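# Stand the full drink can upright inside the bowl

## Task

Put the full drink can into the bowl standing upright so that it stays there on its own, with the hand released and withdrawn; a can that is only held in place by the robot does not count.

## Robot and tools

Robot: a single arm carrying a five-fingered right hand. The arm's base may sit slightly tilted on a mount; the mount counts as part of the arm for the controller's clearance check. Do not push anything off the table, and avoid drops, slips, slams and hard presses.

Scene frame: origin on the table surface under the arm's base, +z up, +y to the left when facing along +x. Positions are in metres, orientation as a quaternion w,x,y,z.

Hand point: a spot fixed to the palm, 0.05 m in front of it, where index pad and thumb tip meet in a pinch. Its own axes: +z runs along the extended fingers, +y points out of the palm, +x runs across the palm away from the thumb toward the little finger. Straight fingers extend 0.06-0.07 m past the point along +z. Sideways the hand spans 0.08 m on the little-finger side; on the thumb side 0.02 m when the thumb is turned fully in front of the palm, otherwise up to 0.09 m. A rigid wrist bracket on the little-finger side reaches 0.11 m across and 0.03 m beyond the point along +y, and can collide with things.

Row format (used by execute_actions and by move's target): 14 numbers, each in [-1, 1], in this order: dx, dy, dz, rx, ry, rz, little, ring, middle, index, thumb_bend, thumb_turn, force_limit, speed.
- dx, dy, dz, rx, ry, rz are an offset, not a pose: measured in the hand point's own axes from the hand point's pose measured when the action began (for a call's first action, the pose last reported in this scene). Each row of one action is relative to that same start, not to the prior row. Scale: 1.0 equals 0.6 m or 180 degrees. rx, ry, rz form a single rotation vector.
- Finger targets are absolute: -1 straight/open, +1 curled fully. thumb_bend -1 straight, +1 fully bent. thumb_turn -1 alongside the palm, +1 opposite the fingers. A pinch is roughly index +0.22, thumb_bend +0.75, thumb_turn +0.57.
- force_limit: closing stops when fingertip load reaches it; -1 is about 0 N, +1 is 10 N (15 N for the two thumb motors). It has no effect on opening.
- speed: -1 nearly still, +1 full, where full sweeps a finger's range in 0.6 s. For a soft grip close at -0.9 or slower, since fast fingers overshoot the limit.
To wrap the whole hand round an object 0.035-0.08 m wide, turn the thumb fully in front of the palm before reaching it; the object then lies across the palm toward the wrist from the hand point. A motor moves only when its target changes (by 0.01 or more), then locks when it arrives or hits force_limit. Resend the same numbers to keep a grip; to squeeze harder raise force_limit and send a target further closed than hand_measured; to loosen send one more open than hand_measured.

Tools:
- execute_actions(actions): a list of actions; each action is a table of up to 15 rows, one per 1/30 s step; a short table repeats its last row to fill 15 steps. An empty list just returns state and images. Per step the commanded pose is clipped to within 100 mm and 16 degrees of the measured pose, so a big offset may need several actions; afterwards the arm stops at the last clipped pose, not your full target. Motion lags commands by about 0.17 s.
- move(target, speed, stop_force, blocking): target is one row as above, offsets from the pose in the latest result that shows one; the hand point travels in a straight line for 0.5-10 s and does not avoid obstacles. speed in m/s, 0.002-0.5 (default 0.25); rotation up to twice that in rad/s. stop_force in N, 9-40, optional: ends the path when the wrist sensor feels that much extra push against the direction of travel, then backs off two steps and holds; use it with very slow speed when aiming past a contact; it is unreliable when the move also rotates; omit it when moving away from something you touch. Without stop_force the stiff arm can fault even slightly past a contact. blocking=false returns after 0.5 s while motion continues (not allowed with stop_force); other motion commands are refused until it ends. The result adds a move: line with the ending (done, contact, off_target, moving, held, fault), which limits acted (paced = pose clipped; held = some steps blocked), and distance to target.
- wait(seconds): 0-10, lets the scene run holding the last command.
- stop(): brakes a running move.
- zoom_image(camera, region): camera is cam_high, cam_low or cam_wrist (each 504x504); region [x0, y0, x1, y1] pixels from top-left, at most 504 by 504.
- show_instructions(): shows the reference images.
- finished_scene(scene): ends the current scene by its number; irreversible. Call only after releasing and moving clear.

Results: hand point position, quaternion and velocities in the scene frame (position can be off at long reach); Hand target, the pose the controller now drives toward; joint positions and torques (drifting, noisy, with offsets); wrist force and torque along the hand point's axes, noisy, offset up to about 4 N, saturating near 50 N, possibly reading no reading at first; hand_measured, hand_stopped_by (moving, target, force, stalled, fault), hand_load_n (positive pushes a finger open; near 0 on all means the grip is lost). A pose unreachable line means the clearance check altered the command.

Faults: a joint torque over its limit (138 N m for the three big joints, 25.7 N m for each wrist joint, held weight included) or any outside force of 150 N halts the arm for 10 s. Long loads heat motors; MOTOR HOT appears at 70 °C and brakes engage at 85 °C. Objects may occasionally be nudged by outside pushes.

Each tool is called after "Call:" as name([rows], argument=value, ...), one row to a line, values as JSON.

Reference images:

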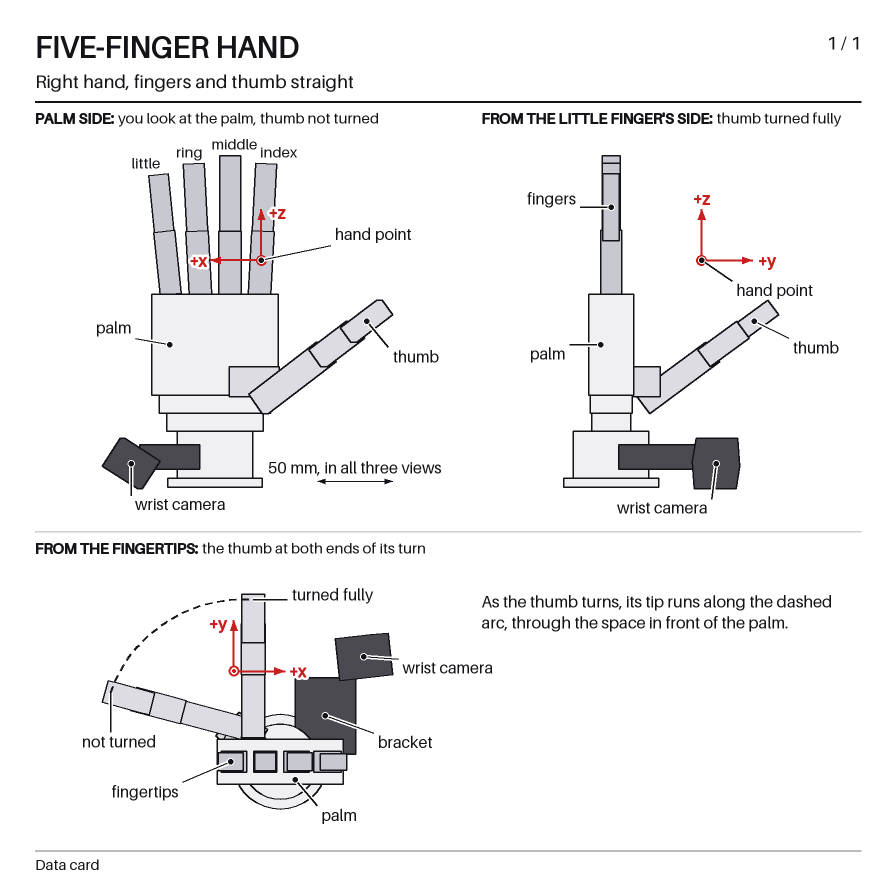

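## Session

Call:
execute_actions(actions=[])

Scene clock: 0.00 s.
end_effector_position=(+0.8671, -0.1710, +0.3599) hand_measured=(-1.000, -1.000, -1.000, -1.000, -1.000, -1.000) hand_load_n=(+0.0, +0.0, +0.0, +0.0, +0.0, +0.0) hand_stopped_by=(target, target, target, target, target, target) hand_force_limit=0.00 hand_speed=-0.80 end_effector_quat_wxyz=(-0.066, +0.648, +0.421, +0.631) end_effector_velocity=(-0.000, +0.001, -0.001) end_effector_angular_velocity=(+0.000, +0.002, +0.001)
Joint positions: [-0.025 -1.095  1.035  0.574  1.132 -0.049]
Joint velocities: [-0.     0.001 -0.     0.001  0.     0.   ]
Joint torques (N m, as the arm reports them, + toward a larger angle): no reading
Motor temperatures (°C, as the motors report them): [28 25 25 36 32 30]
Wrist force (N, on the end effector, along its own x y z axes, offset not removed): no reading
Wrist torque (N m, same axes, about the end effector's origin, offset not removed): no reading
Hand target: +0.867, -0.171, +0.360; -0.066, +0.648, +0.421, +0.631

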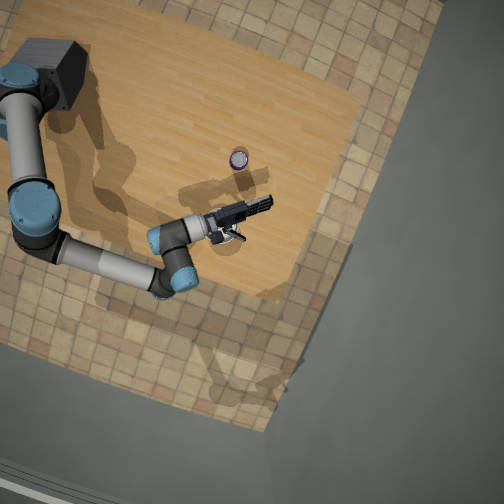

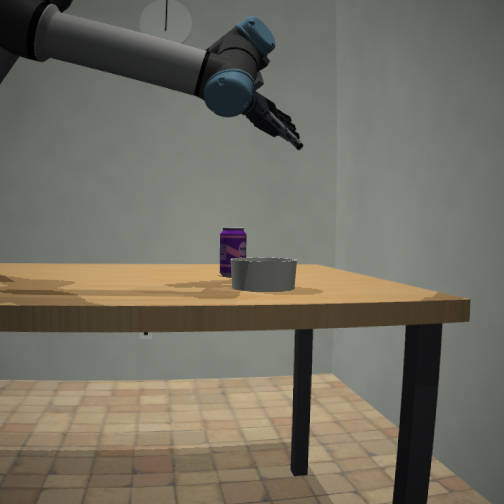

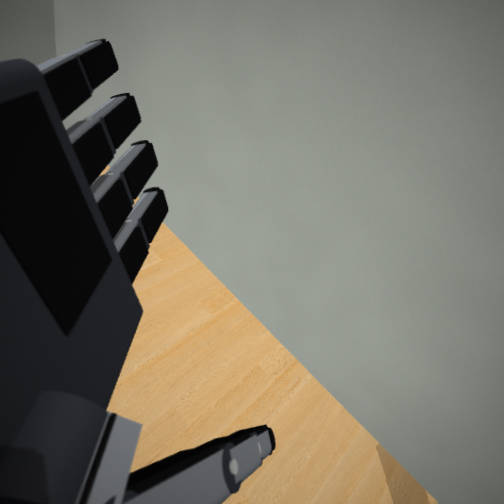

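Call:
move(target=[-0.078,-0.465,-0.04,-0.015,0.061,0.149,-1,-1,-1,-1,-1,1,0,1])

Scene clock: 19.03 s.
end_effector_position=(+0.6803, -0.0298, +0.1999) hand_measured=(-1.000, -1.000, -1.000, -1.000, -1.000, +1.000) hand_load_n=(+0.0, +0.0, +0.0, +0.0, +0.0, +0.0) hand_stopped_by=(target, target, target, target, target, target) hand_force_limit=0.00 hand_speed=1.00 end_effector_quat_wxyz=(-0.235, +0.667, +0.237, +0.666) end_effector_velocity=(-0.002, +0.001, -0.002) end_effector_angular_velocity=(+0.006, -0.000, -0.006)
Joint positions: [-0.231 -1.249  1.931 -0.189  0.77   0.351]
Joint velocities: [-0.003  0.001  0.011 -0.019 -0.004  0.01 ]
Joint torques (N m, as the arm reports them, + toward a larger angle): [ 15.3  -23.16   3.76  -0.75  -4.17   2.64]
Motor temperatures (°C, as the motors report them): [28 25 25 36 32 30]
Wrist force (N, on the end effector, along its own x y z axes, offset not removed): [3.0 -2.0 0.2]
Wrist torque (N m, same axes, about the end effector's origin, offset not removed): [-0.38 -0.36 -0.08]
Hand target: +0.680, -0.030, +0.200; -0.235, +0.667, +0.236, +0.667
Off the commanded pose: 0.000 m, 0 deg.
move: done

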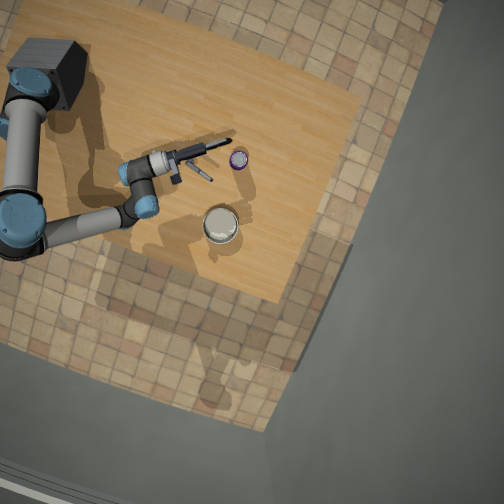

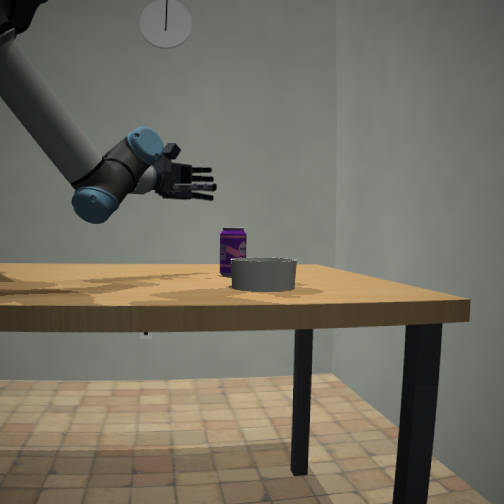

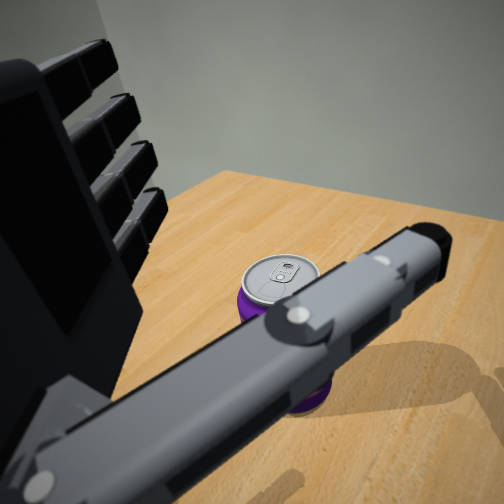

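Call:
move(target=[-0.217,0,0,0,0,0,-1,-1,-1,-1,-1,1,0,1])

Scene clock: 32.17 s.
end_effector_position=(+0.6796, -0.0306, +0.0756) hand_measured=(-1.000, -1.000, -1.000, -1.000, -1.000, +1.000) hand_load_n=(+0.0, +0.0, +0.0, +0.0, +0.0, +0.0) hand_stopped_by=(target, target, target, target, target, target) hand_force_limit=0.00 hand_speed=1.00 end_effector_quat_wxyz=(-0.234, +0.667, +0.236, +0.667) end_effector_velocity=(+0.000, +0.000, -0.000) end_effector_angular_velocity=(-0.001, -0.000, -0.001)
Joint positions: [-0.418 -1.024  1.86  -0.228  0.611  0.2  ]
Joint velocities: [-0.     0.001  0.    -0.002 -0.    -0.   ]
Joint torques (N m, as the arm reports them, + toward a larger angle): [ 27.08 -34.04   0.49   2.    -1.58  -0.25]
Motor temperatures (°C, as the motors report them): [28 25 25 36 32 30]
Wrist force (N, on the end effector, along its own x y z axes, offset not removed): [2.7 4.1 0.7]
Wrist torque (N m, same axes, about the end effector's origin, offset not removed): [0.61 -0.27 0.26]
Hand target: +0.680, -0.031, +0.076; -0.234, +0.667, +0.236, +0.667
Off the commanded pose: 0.006 m, 0 deg.
FORCE FAULT: contact force on the arm reached its limit, and the arm stopped for 10 seconds. The contact can be on any part of the arm, not only on its tool. That time counts as 20 of the actions that you can send in this scene. The arm's remaining commands of this call were not run. The arm holds still and accepts commands again. Move the arm away from the contact; if what it grips holds it there, let go first. Pushing or pulling that hard again can fault the arm again.
move: fault

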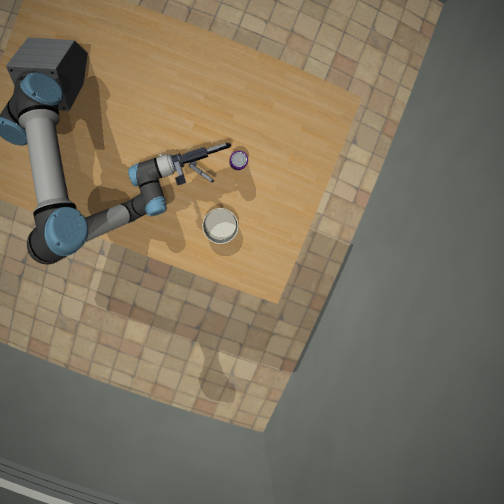

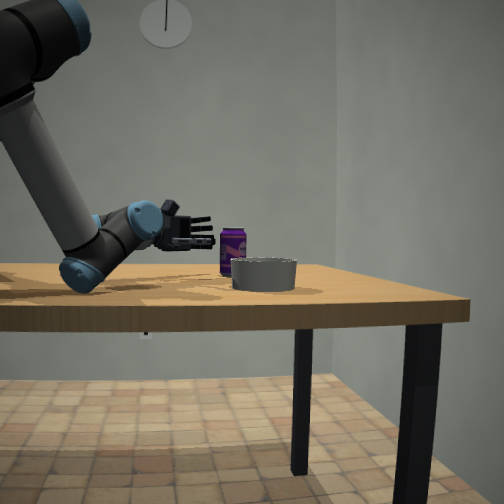

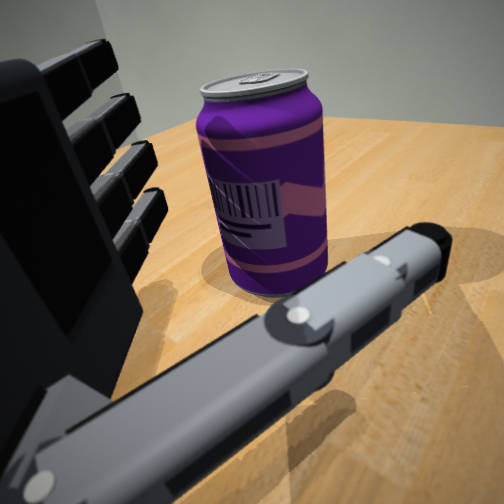

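Call:
move(target=[0.035,0,0.17,0,0,0,-1,-1,-1,-1,-1,1,0,1], speed=0.1)

Scene clock: 35.57 s.
end_effector_position=(+0.7588, +0.0332, +0.0964) hand_measured=(-1.000, -1.000, -1.000, -1.000, -1.000, +1.000) hand_load_n=(+0.0, +0.0, +0.0, +0.0, +0.0, +0.0) hand_stopped_by=(target, target, target, target, target, target) hand_force_limit=0.00 hand_speed=1.00 end_effector_quat_wxyz=(-0.234, +0.667, +0.236, +0.667) end_effector_velocity=(+0.002, +0.001, +0.000) end_effector_angular_velocity=(-0.000, -0.000, -0.000)
Joint positions: [-0.222 -0.898  1.671 -0.289  0.78   0.359]
Joint velocities: [ 0.004  0.004 -0.006  0.     0.004  0.002]
Joint torques (N m, as the arm reports them, + toward a larger angle): [ 39.21 -23.29  -9.39   3.66   1.09   2.87]
Motor temperatures (°C, as the motors report them): [28 25 25 36 32 30]
Wrist force (N, on the end effector, along its own x y z axes, offset not removed): [2.0 -1.8 0.3]
Wrist torque (N m, same axes, about the end effector's origin, offset not removed): [-0.40 -0.16 -0.24]
Hand target: +0.759, +0.033, +0.096; -0.234, +0.667, +0.236, +0.667
Off the commanded pose: 0.000 m, 0 deg.
move: done

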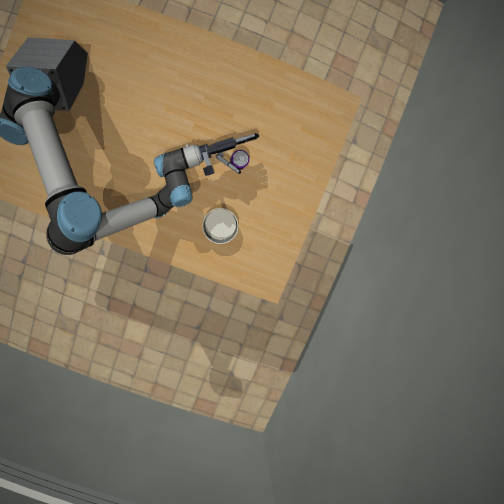

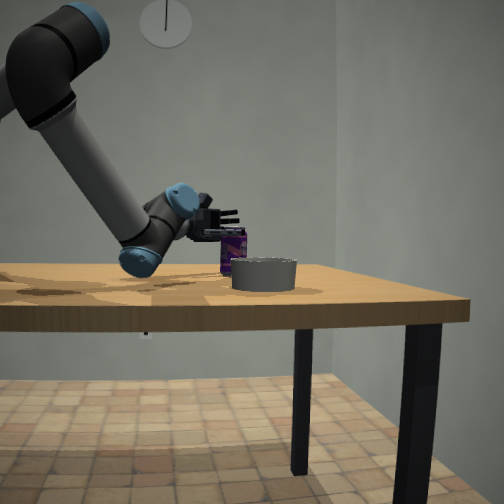

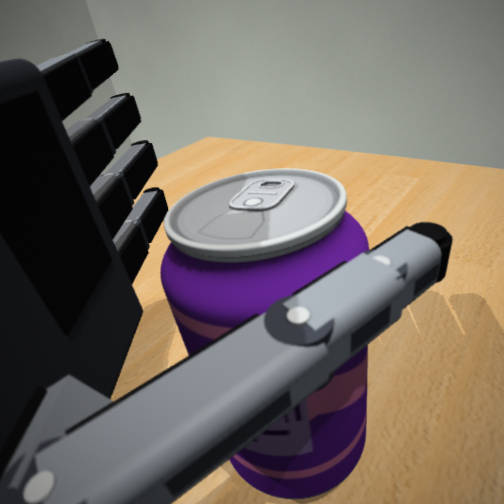

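Can is against the thumb. Close.

Call:
execute_actions([
  [[0,0,0,0,0,0,1,1,1,1,1,1,0.6,0]],
  [[0,0,0,0,0,0,1,1,1,1,1,1,0.6,0]],
])

Scene clock: 37.73 s.
end_effector_position=(+0.7588, +0.0332, +0.0964) hand_measured=(+0.494, +0.494, -0.032, -0.124, -0.432, +1.000) hand_load_n=(+0.0, +0.0, +12.0, +6.5, +16.5, +2.5) hand_stopped_by=(moving, moving, force, force, force, target) hand_force_limit=0.60 hand_speed=0.00 end_effector_quat_wxyz=(-0.234, +0.667, +0.236, +0.667) end_effector_velocity=(-0.000, +0.001, -0.001) end_effector_angular_velocity=(+0.001, +0.001, +0.001)
Joint positions: [-0.222 -0.898  1.671 -0.288  0.78   0.359]
Joint velocities: [-0.     0.001  0.     0.    -0.     0.   ]
Joint torques (N m, as the arm reports them, + toward a larger angle): [ 25.17 -37.78   1.05   1.14  -2.05  -1.61]
Motor temperatures (°C, as the motors report them): [28 25 25 36 32 30]
Wrist force (N, on the end effector, along its own x y z axes, offset not removed): [2.1 -0.9 -0.2]
Wrist torque (N m, same axes, about the end effector's origin, offset not removed): [-0.26 -0.23 -0.06]
Hand target: +0.759, +0.033, +0.096; -0.234, +0.667, +0.236, +0.667
Off the commanded pose: 0.000 m, 0 deg.

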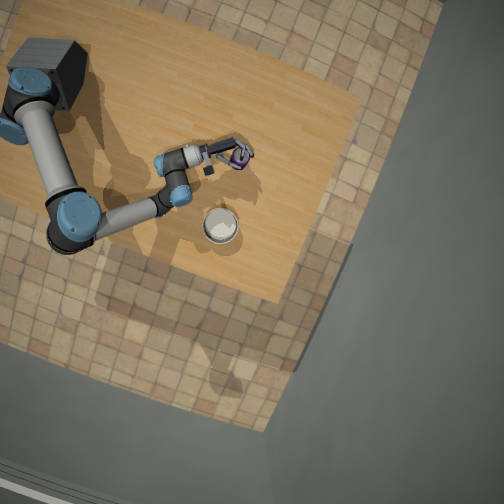

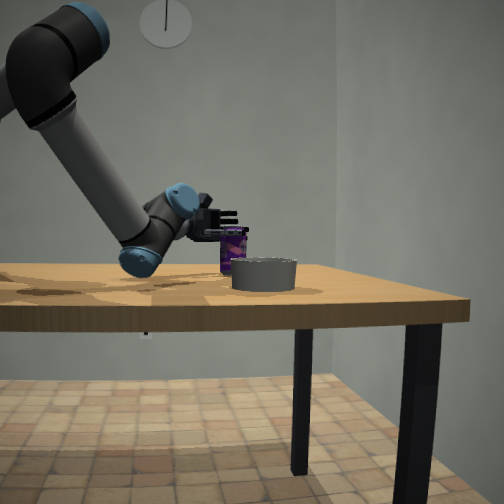

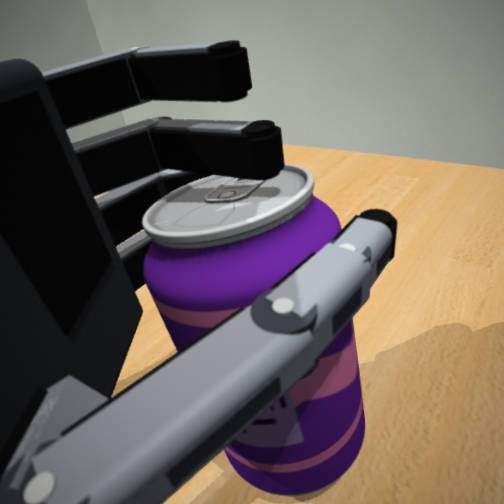

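Call:
move(target=[0.18,0,0,0,0,0,1,1,1,1,1,1,0.6,0], speed=0.15)

Call:
move(target=[0,0.39,-0.185,0,0,0,1,1,1,1,1,1,0.6,0], speed=0.15)

Scene clock: 43.43 s.
end_effector_position=(+0.7586, +0.0335, +0.2040) hand_measured=(+1.000, +1.000, -0.032, -0.124, -0.432, +1.000) hand_load_n=(+0.0, +0.0, +11.5, +7.0, +16.5, +3.5) hand_stopped_by=(target, target, force, force, force, target) hand_force_limit=0.60 hand_speed=0.00 end_effector_quat_wxyz=(-0.234, +0.667, +0.236, +0.667) end_effector_velocity=(-0.000, +0.001, +0.002) end_effector_angular_velocity=(+0.000, +0.002, +0.001)
Joint positions: [-0.07  -1.052  1.714 -0.236  0.916  0.448]
Joint velocities: [ 0.004 -0.002 -0.     0.003  0.005  0.002]
Joint torques (N m, as the arm reports them, + toward a larger angle): [ 38.89 -41.52  -1.56   2.96   0.18   2.18]
Motor temperatures (°C, as the motors report them): [28 25 25 36 32 30]
Wrist force (N, on the end effector, along its own x y z axes, offset not removed): [-3.5 -1.8 5.8]
Wrist torque (N m, same axes, about the end effector's origin, offset not removed): [-0.72 -0.15 -0.22]
Hand target: +0.759, +0.033, +0.204; -0.234, +0.667, +0.236, +0.667
Off the commanded pose: 0.000 m, 0 deg.
move: done

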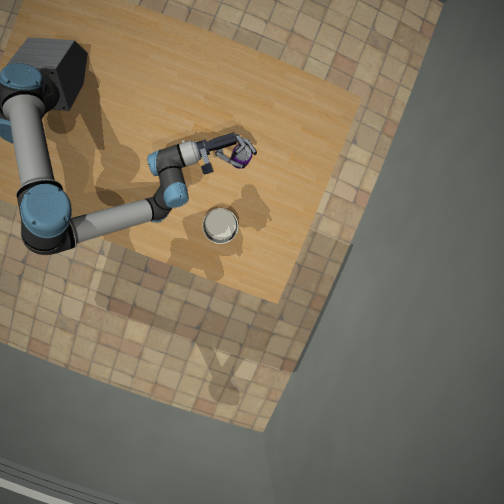

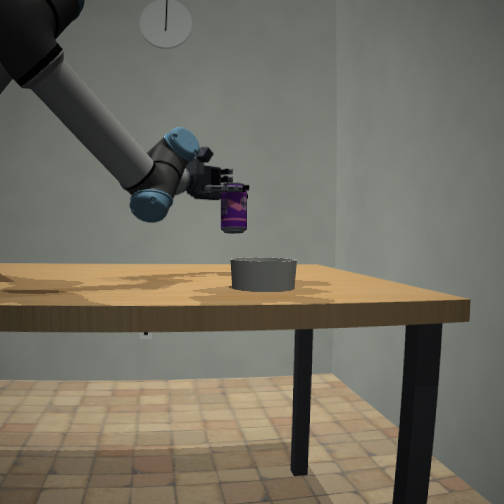

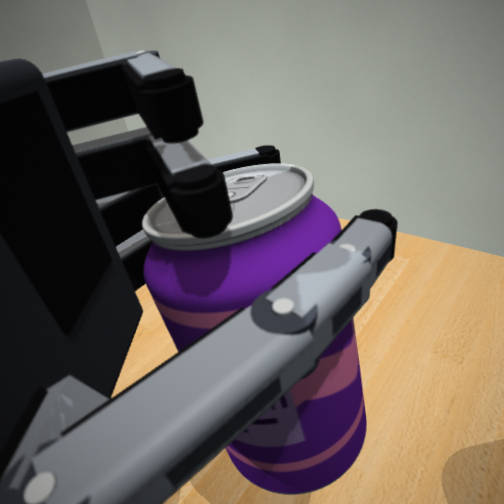

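Scene clock: 45.77 s.
end_effector_position=(+0.8189, -0.2181, +0.2046) hand_measured=(+1.000, +1.000, -0.032, -0.124, -0.432, +1.000) hand_load_n=(+0.0, +0.0, +11.5, +7.0, +16.5, +3.5) hand_stopped_by=(target, target, force, force, force, target) hand_force_limit=0.60 hand_speed=0.00 end_effector_quat_wxyz=(-0.234, +0.667, +0.236, +0.667) end_effector_velocity=(+0.001, -0.003, +0.001) end_effector_angular_velocity=(-0.001, -0.000, +0.003)
Joint positions: [-0.345 -1.107  1.251  0.411  0.672  0.267]
Joint velocities: [-0.002  0.002 -0.011  0.015 -0.003 -0.006]
Joint torques (N m, as the arm reports them, + toward a larger angle): [ 22.43 -35.71 -19.48   4.31  -5.2   -3.12]
Motor temperatures (°C, as the motors report them): [28 25 25 36 32 30]
Wrist force (N, on the end effector, along its own x y z axes, offset not removed): [-1.5 2.3 -0.7]
Wrist torque (N m, same axes, about the end effector's origin, offset not removed): [0.27 -0.09 0.21]
Hand target: +0.819, -0.218, +0.205; -0.234, +0.667, +0.236, +0.667
Off the commanded pose: 0.000 m, 0 deg.
move: done

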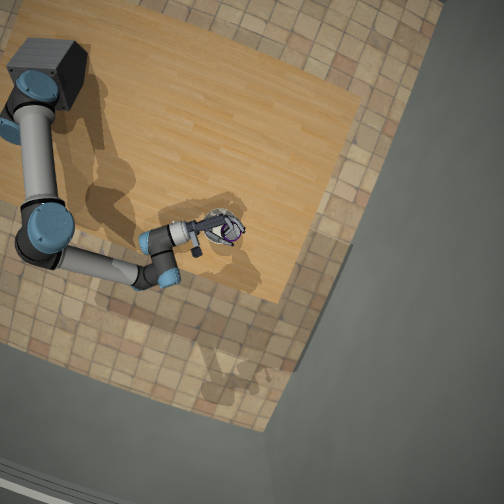

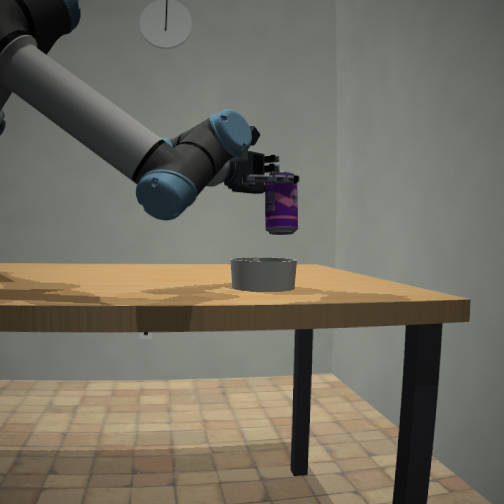

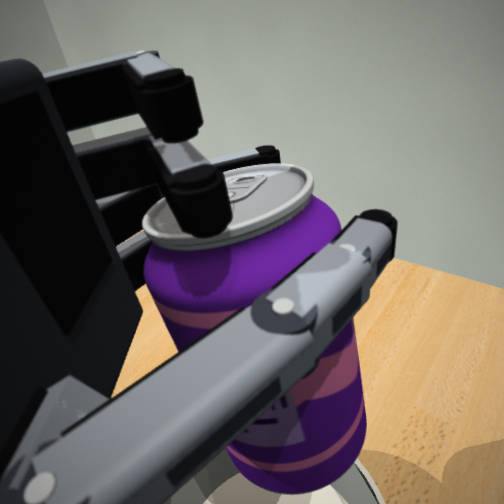

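Call:
move(target=[-0.1,0,-0.06,0,0,0,1,1,1,1,1,1,0.6,0], speed=0.08)

Scene clock: 49.47 s.
end_effector_position=(+0.7911, -0.2406, +0.1449) hand_measured=(+1.000, +1.000, -0.032, -0.124, -0.432, +1.000) hand_load_n=(+0.0, +0.0, +11.5, +7.0, +16.5, +4.0) hand_stopped_by=(target, target, force, force, force, target) hand_force_limit=0.60 hand_speed=0.00 end_effector_quat_wxyz=(-0.234, +0.667, +0.236, +0.667) end_effector_velocity=(-0.001, -0.001, -0.001) end_effector_angular_velocity=(-0.002, -0.002, -0.001)
Joint positions: [-0.466 -1.078  1.286  0.44   0.573  0.151]
Joint velocities: [-0.004  0.001  0.     0.001 -0.003 -0.006]
Joint torques (N m, as the arm reports them, + toward a larger angle): [ 21.89 -39.12  -6.61   4.19  -5.09  -3.32]
Motor temperatures (°C, as the motors report them): [28 25 25 36 32 30]
Wrist force (N, on the end effector, along its own x y z axes, offset not removed): [-5.5 -2.5 1.3]
Wrist torque (N m, same axes, about the end effector's origin, offset not removed): [-0.60 0.29 -0.19]
Hand target: +0.791, -0.241, +0.145; -0.234, +0.667, +0.236, +0.667
Off the commanded pose: 0.000 m, 0 deg.
move: done

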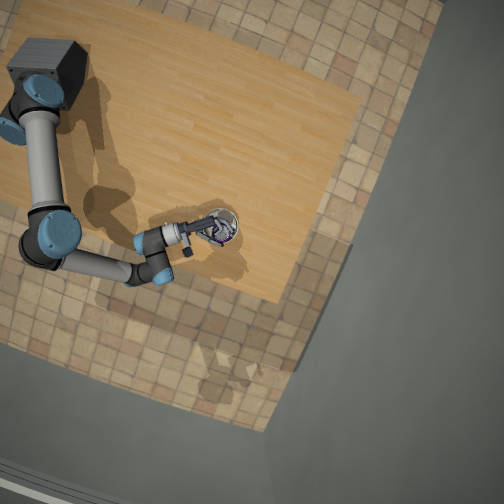

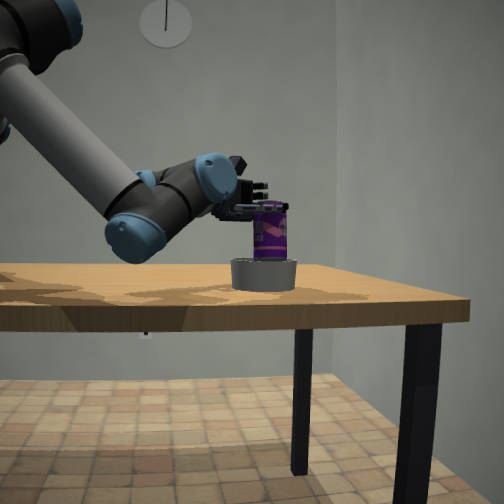

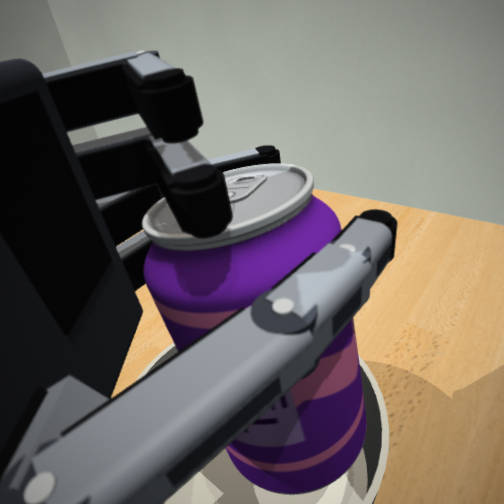

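Call:
move(target=[-0.08,0,0,0,0,0,1,1,1,1,1,1,0.6,0], speed=0.02, stop_force=9)

Scene clock: 53.73 s.
end_effector_position=(+0.7911, -0.2408, +0.0994) hand_measured=(+1.000, +1.000, -0.034, -0.124, -0.432, +1.000) hand_load_n=(+0.0, +0.0, +12.0, +6.5, +16.5, -1.5) hand_stopped_by=(target, target, force, force, force, target) hand_force_limit=0.60 hand_speed=0.00 end_effector_quat_wxyz=(-0.234, +0.667, +0.236, +0.667) end_effector_velocity=(-0.000, +0.001, +0.004) end_effector_angular_velocity=(+0.003, +0.005, +0.000)
Joint positions: [-0.51  -1.003  1.25   0.446  0.538  0.098]
Joint velocities: [ 0.005 -0.009  0.007 -0.003  0.007  0.011]
Joint torques (N m, as the arm reports them, + toward a larger angle): [ 31.9  -45.76   0.23   0.05   3.97   3.08]
Motor temperatures (°C, as the motors report them): [28 25 25 36 32 30]
Wrist force (N, on the end effector, along its own x y z axes, offset not removed): [15.3 2.8 4.9]
Wrist torque (N m, same axes, about the end effector's origin, offset not removed): [-0.30 -0.51 0.44]
Hand target: +0.791, -0.241, +0.100; -0.234, +0.667, +0.236, +0.667
Off the commanded pose: 0.003 m, 0 deg.
move: contact

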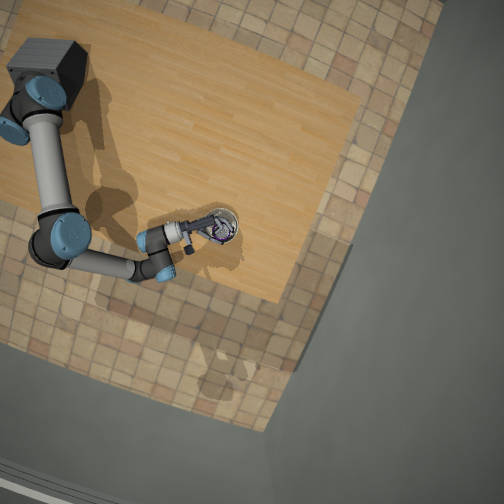

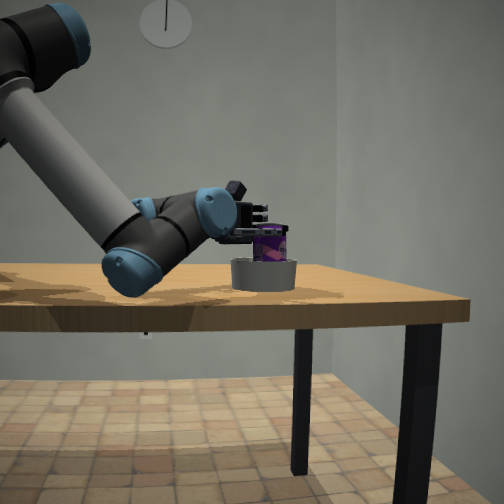

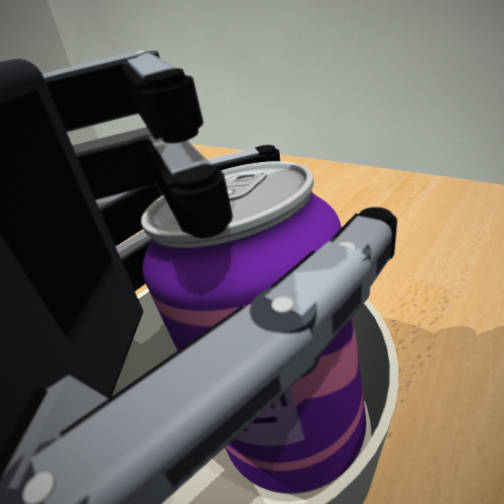

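Open, then lift straight up.

Call:
execute_actions([
  [[0.005,0,0,0,0,0,-1,-1,-1,-1,-1,1,0.6,1]],
  [[0,0,0,0,0,0,-1,-1,-1,-1,-1,1,0.6,1]],
])

Call:
move(target=[0.25,-0.05,0,0,0,0,-1,-1,-1,-1,-1,1,0.6,1], speed=0.15)

Scene clock: 56.50 s.
end_effector_position=(+0.7911, -0.2408, +0.1023) hand_measured=(-1.000, -1.000, -1.000, -1.000, -1.000, +1.000) hand_load_n=(+0.0, +0.0, +0.0, +0.0, +0.0, +0.5) hand_stopped_by=(target, target, target, target, target, target) hand_force_limit=0.60 hand_speed=1.00 end_effector_quat_wxyz=(-0.234, +0.667, +0.236, +0.667) end_effector_velocity=(-0.000, +0.001, -0.000) end_effector_angular_velocity=(+0.001, +0.001, +0.001)
Joint positions: [-0.507 -1.008  1.253  0.445  0.54   0.102]
Joint velocities: [ 0.     0.001 -0.     0.001  0.     0.   ]
Joint torques (N m, as the arm reports them, + toward a larger angle): [ 35.79 -48.23  -4.05   0.68  -0.08   1.96]
Motor temperatures (°C, as the motors report them): [28 25 25 36 32 30]
Wrist force (N, on the end effector, along its own x y z axes, offset not removed): [1.5 -1.4 3.1]
Wrist torque (N m, same axes, about the end effector's origin, offset not removed): [-0.46 -0.24 0.08]
Hand target: +0.791, -0.241, +0.102; -0.234, +0.667, +0.236, +0.667
Off the commanded pose: 0.000 m, 0 deg.

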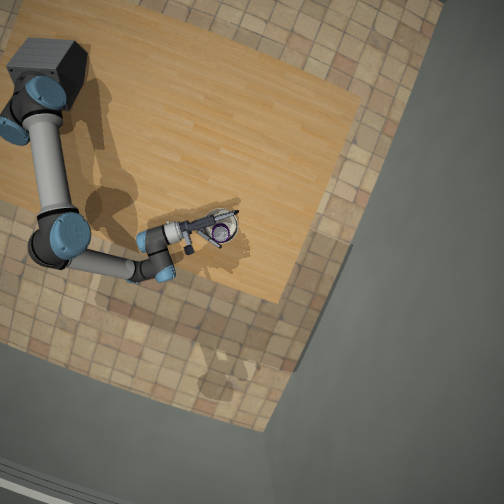

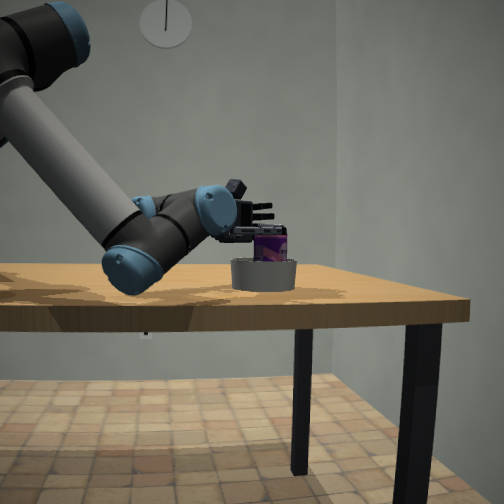

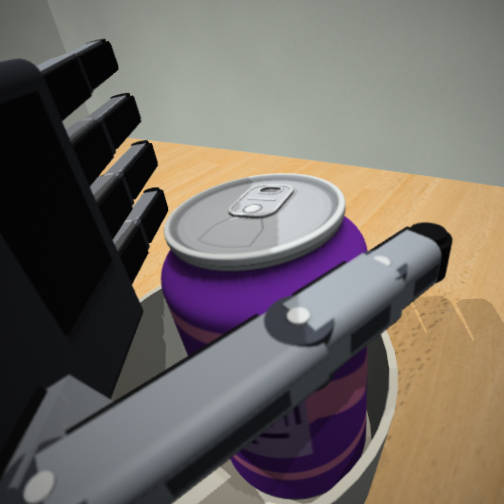

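Scene clock: 58.13 s.
end_effector_position=(+0.7721, -0.2172, +0.2519) hand_measured=(-1.000, -1.000, -1.000, -1.000, -1.000, +1.000) hand_load_n=(+0.0, +0.0, +0.0, +0.0, +0.0, +0.0) hand_stopped_by=(target, target, target, target, target, target) hand_force_limit=0.60 hand_speed=1.00 end_effector_quat_wxyz=(-0.234, +0.667, +0.236, +0.667) end_effector_velocity=(-0.000, +0.000, +0.002) end_effector_angular_velocity=(+0.000, +0.001, -0.000)
Joint positions: [-0.334 -1.264  1.42   0.391  0.682  0.277]
Joint velocities: [ 0.003 -0.003  0.002 -0.001  0.003  0.004]
Joint torques (N m, as the arm reports them, + toward a larger angle): [ 32.64 -46.37  -5.93  -0.09   0.99   2.72]
Motor temperatures (°C, as the motors report them): [28 25 25 36 32 30]
Wrist force (N, on the end effector, along its own x y z axes, offset not removed): [1.3 1.9 -1.3]
Wrist torque (N m, same axes, about the end effector's origin, offset not removed): [0.31 -0.20 0.10]
Hand target: +0.772, -0.217, +0.252; -0.234, +0.667, +0.236, +0.667
Off the commanded pose: 0.000 m, 0 deg.
move: done

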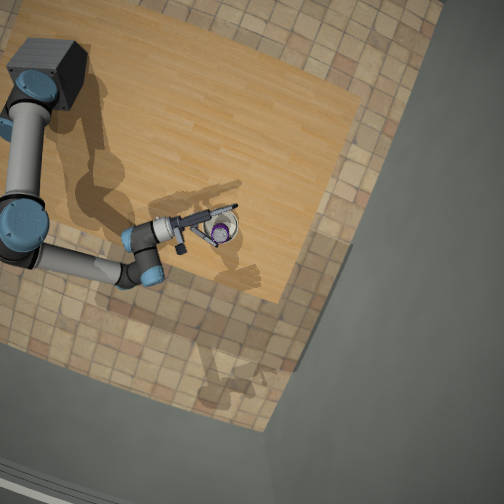

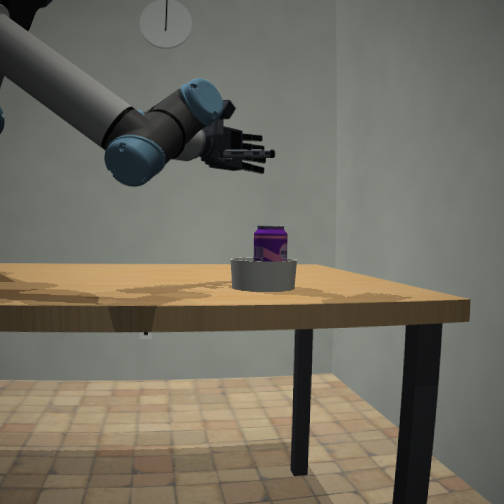

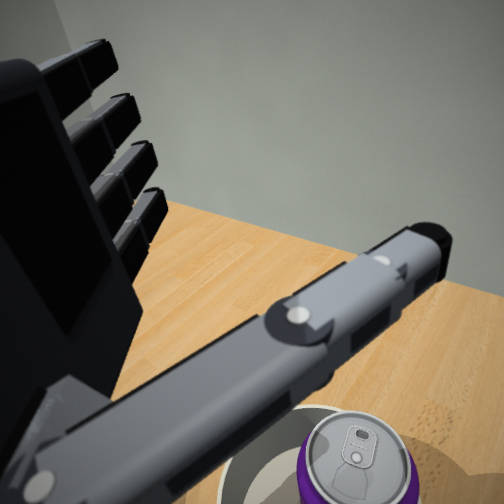

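Call:
finished_scene(scene=1)

The scene is finished: the task was done.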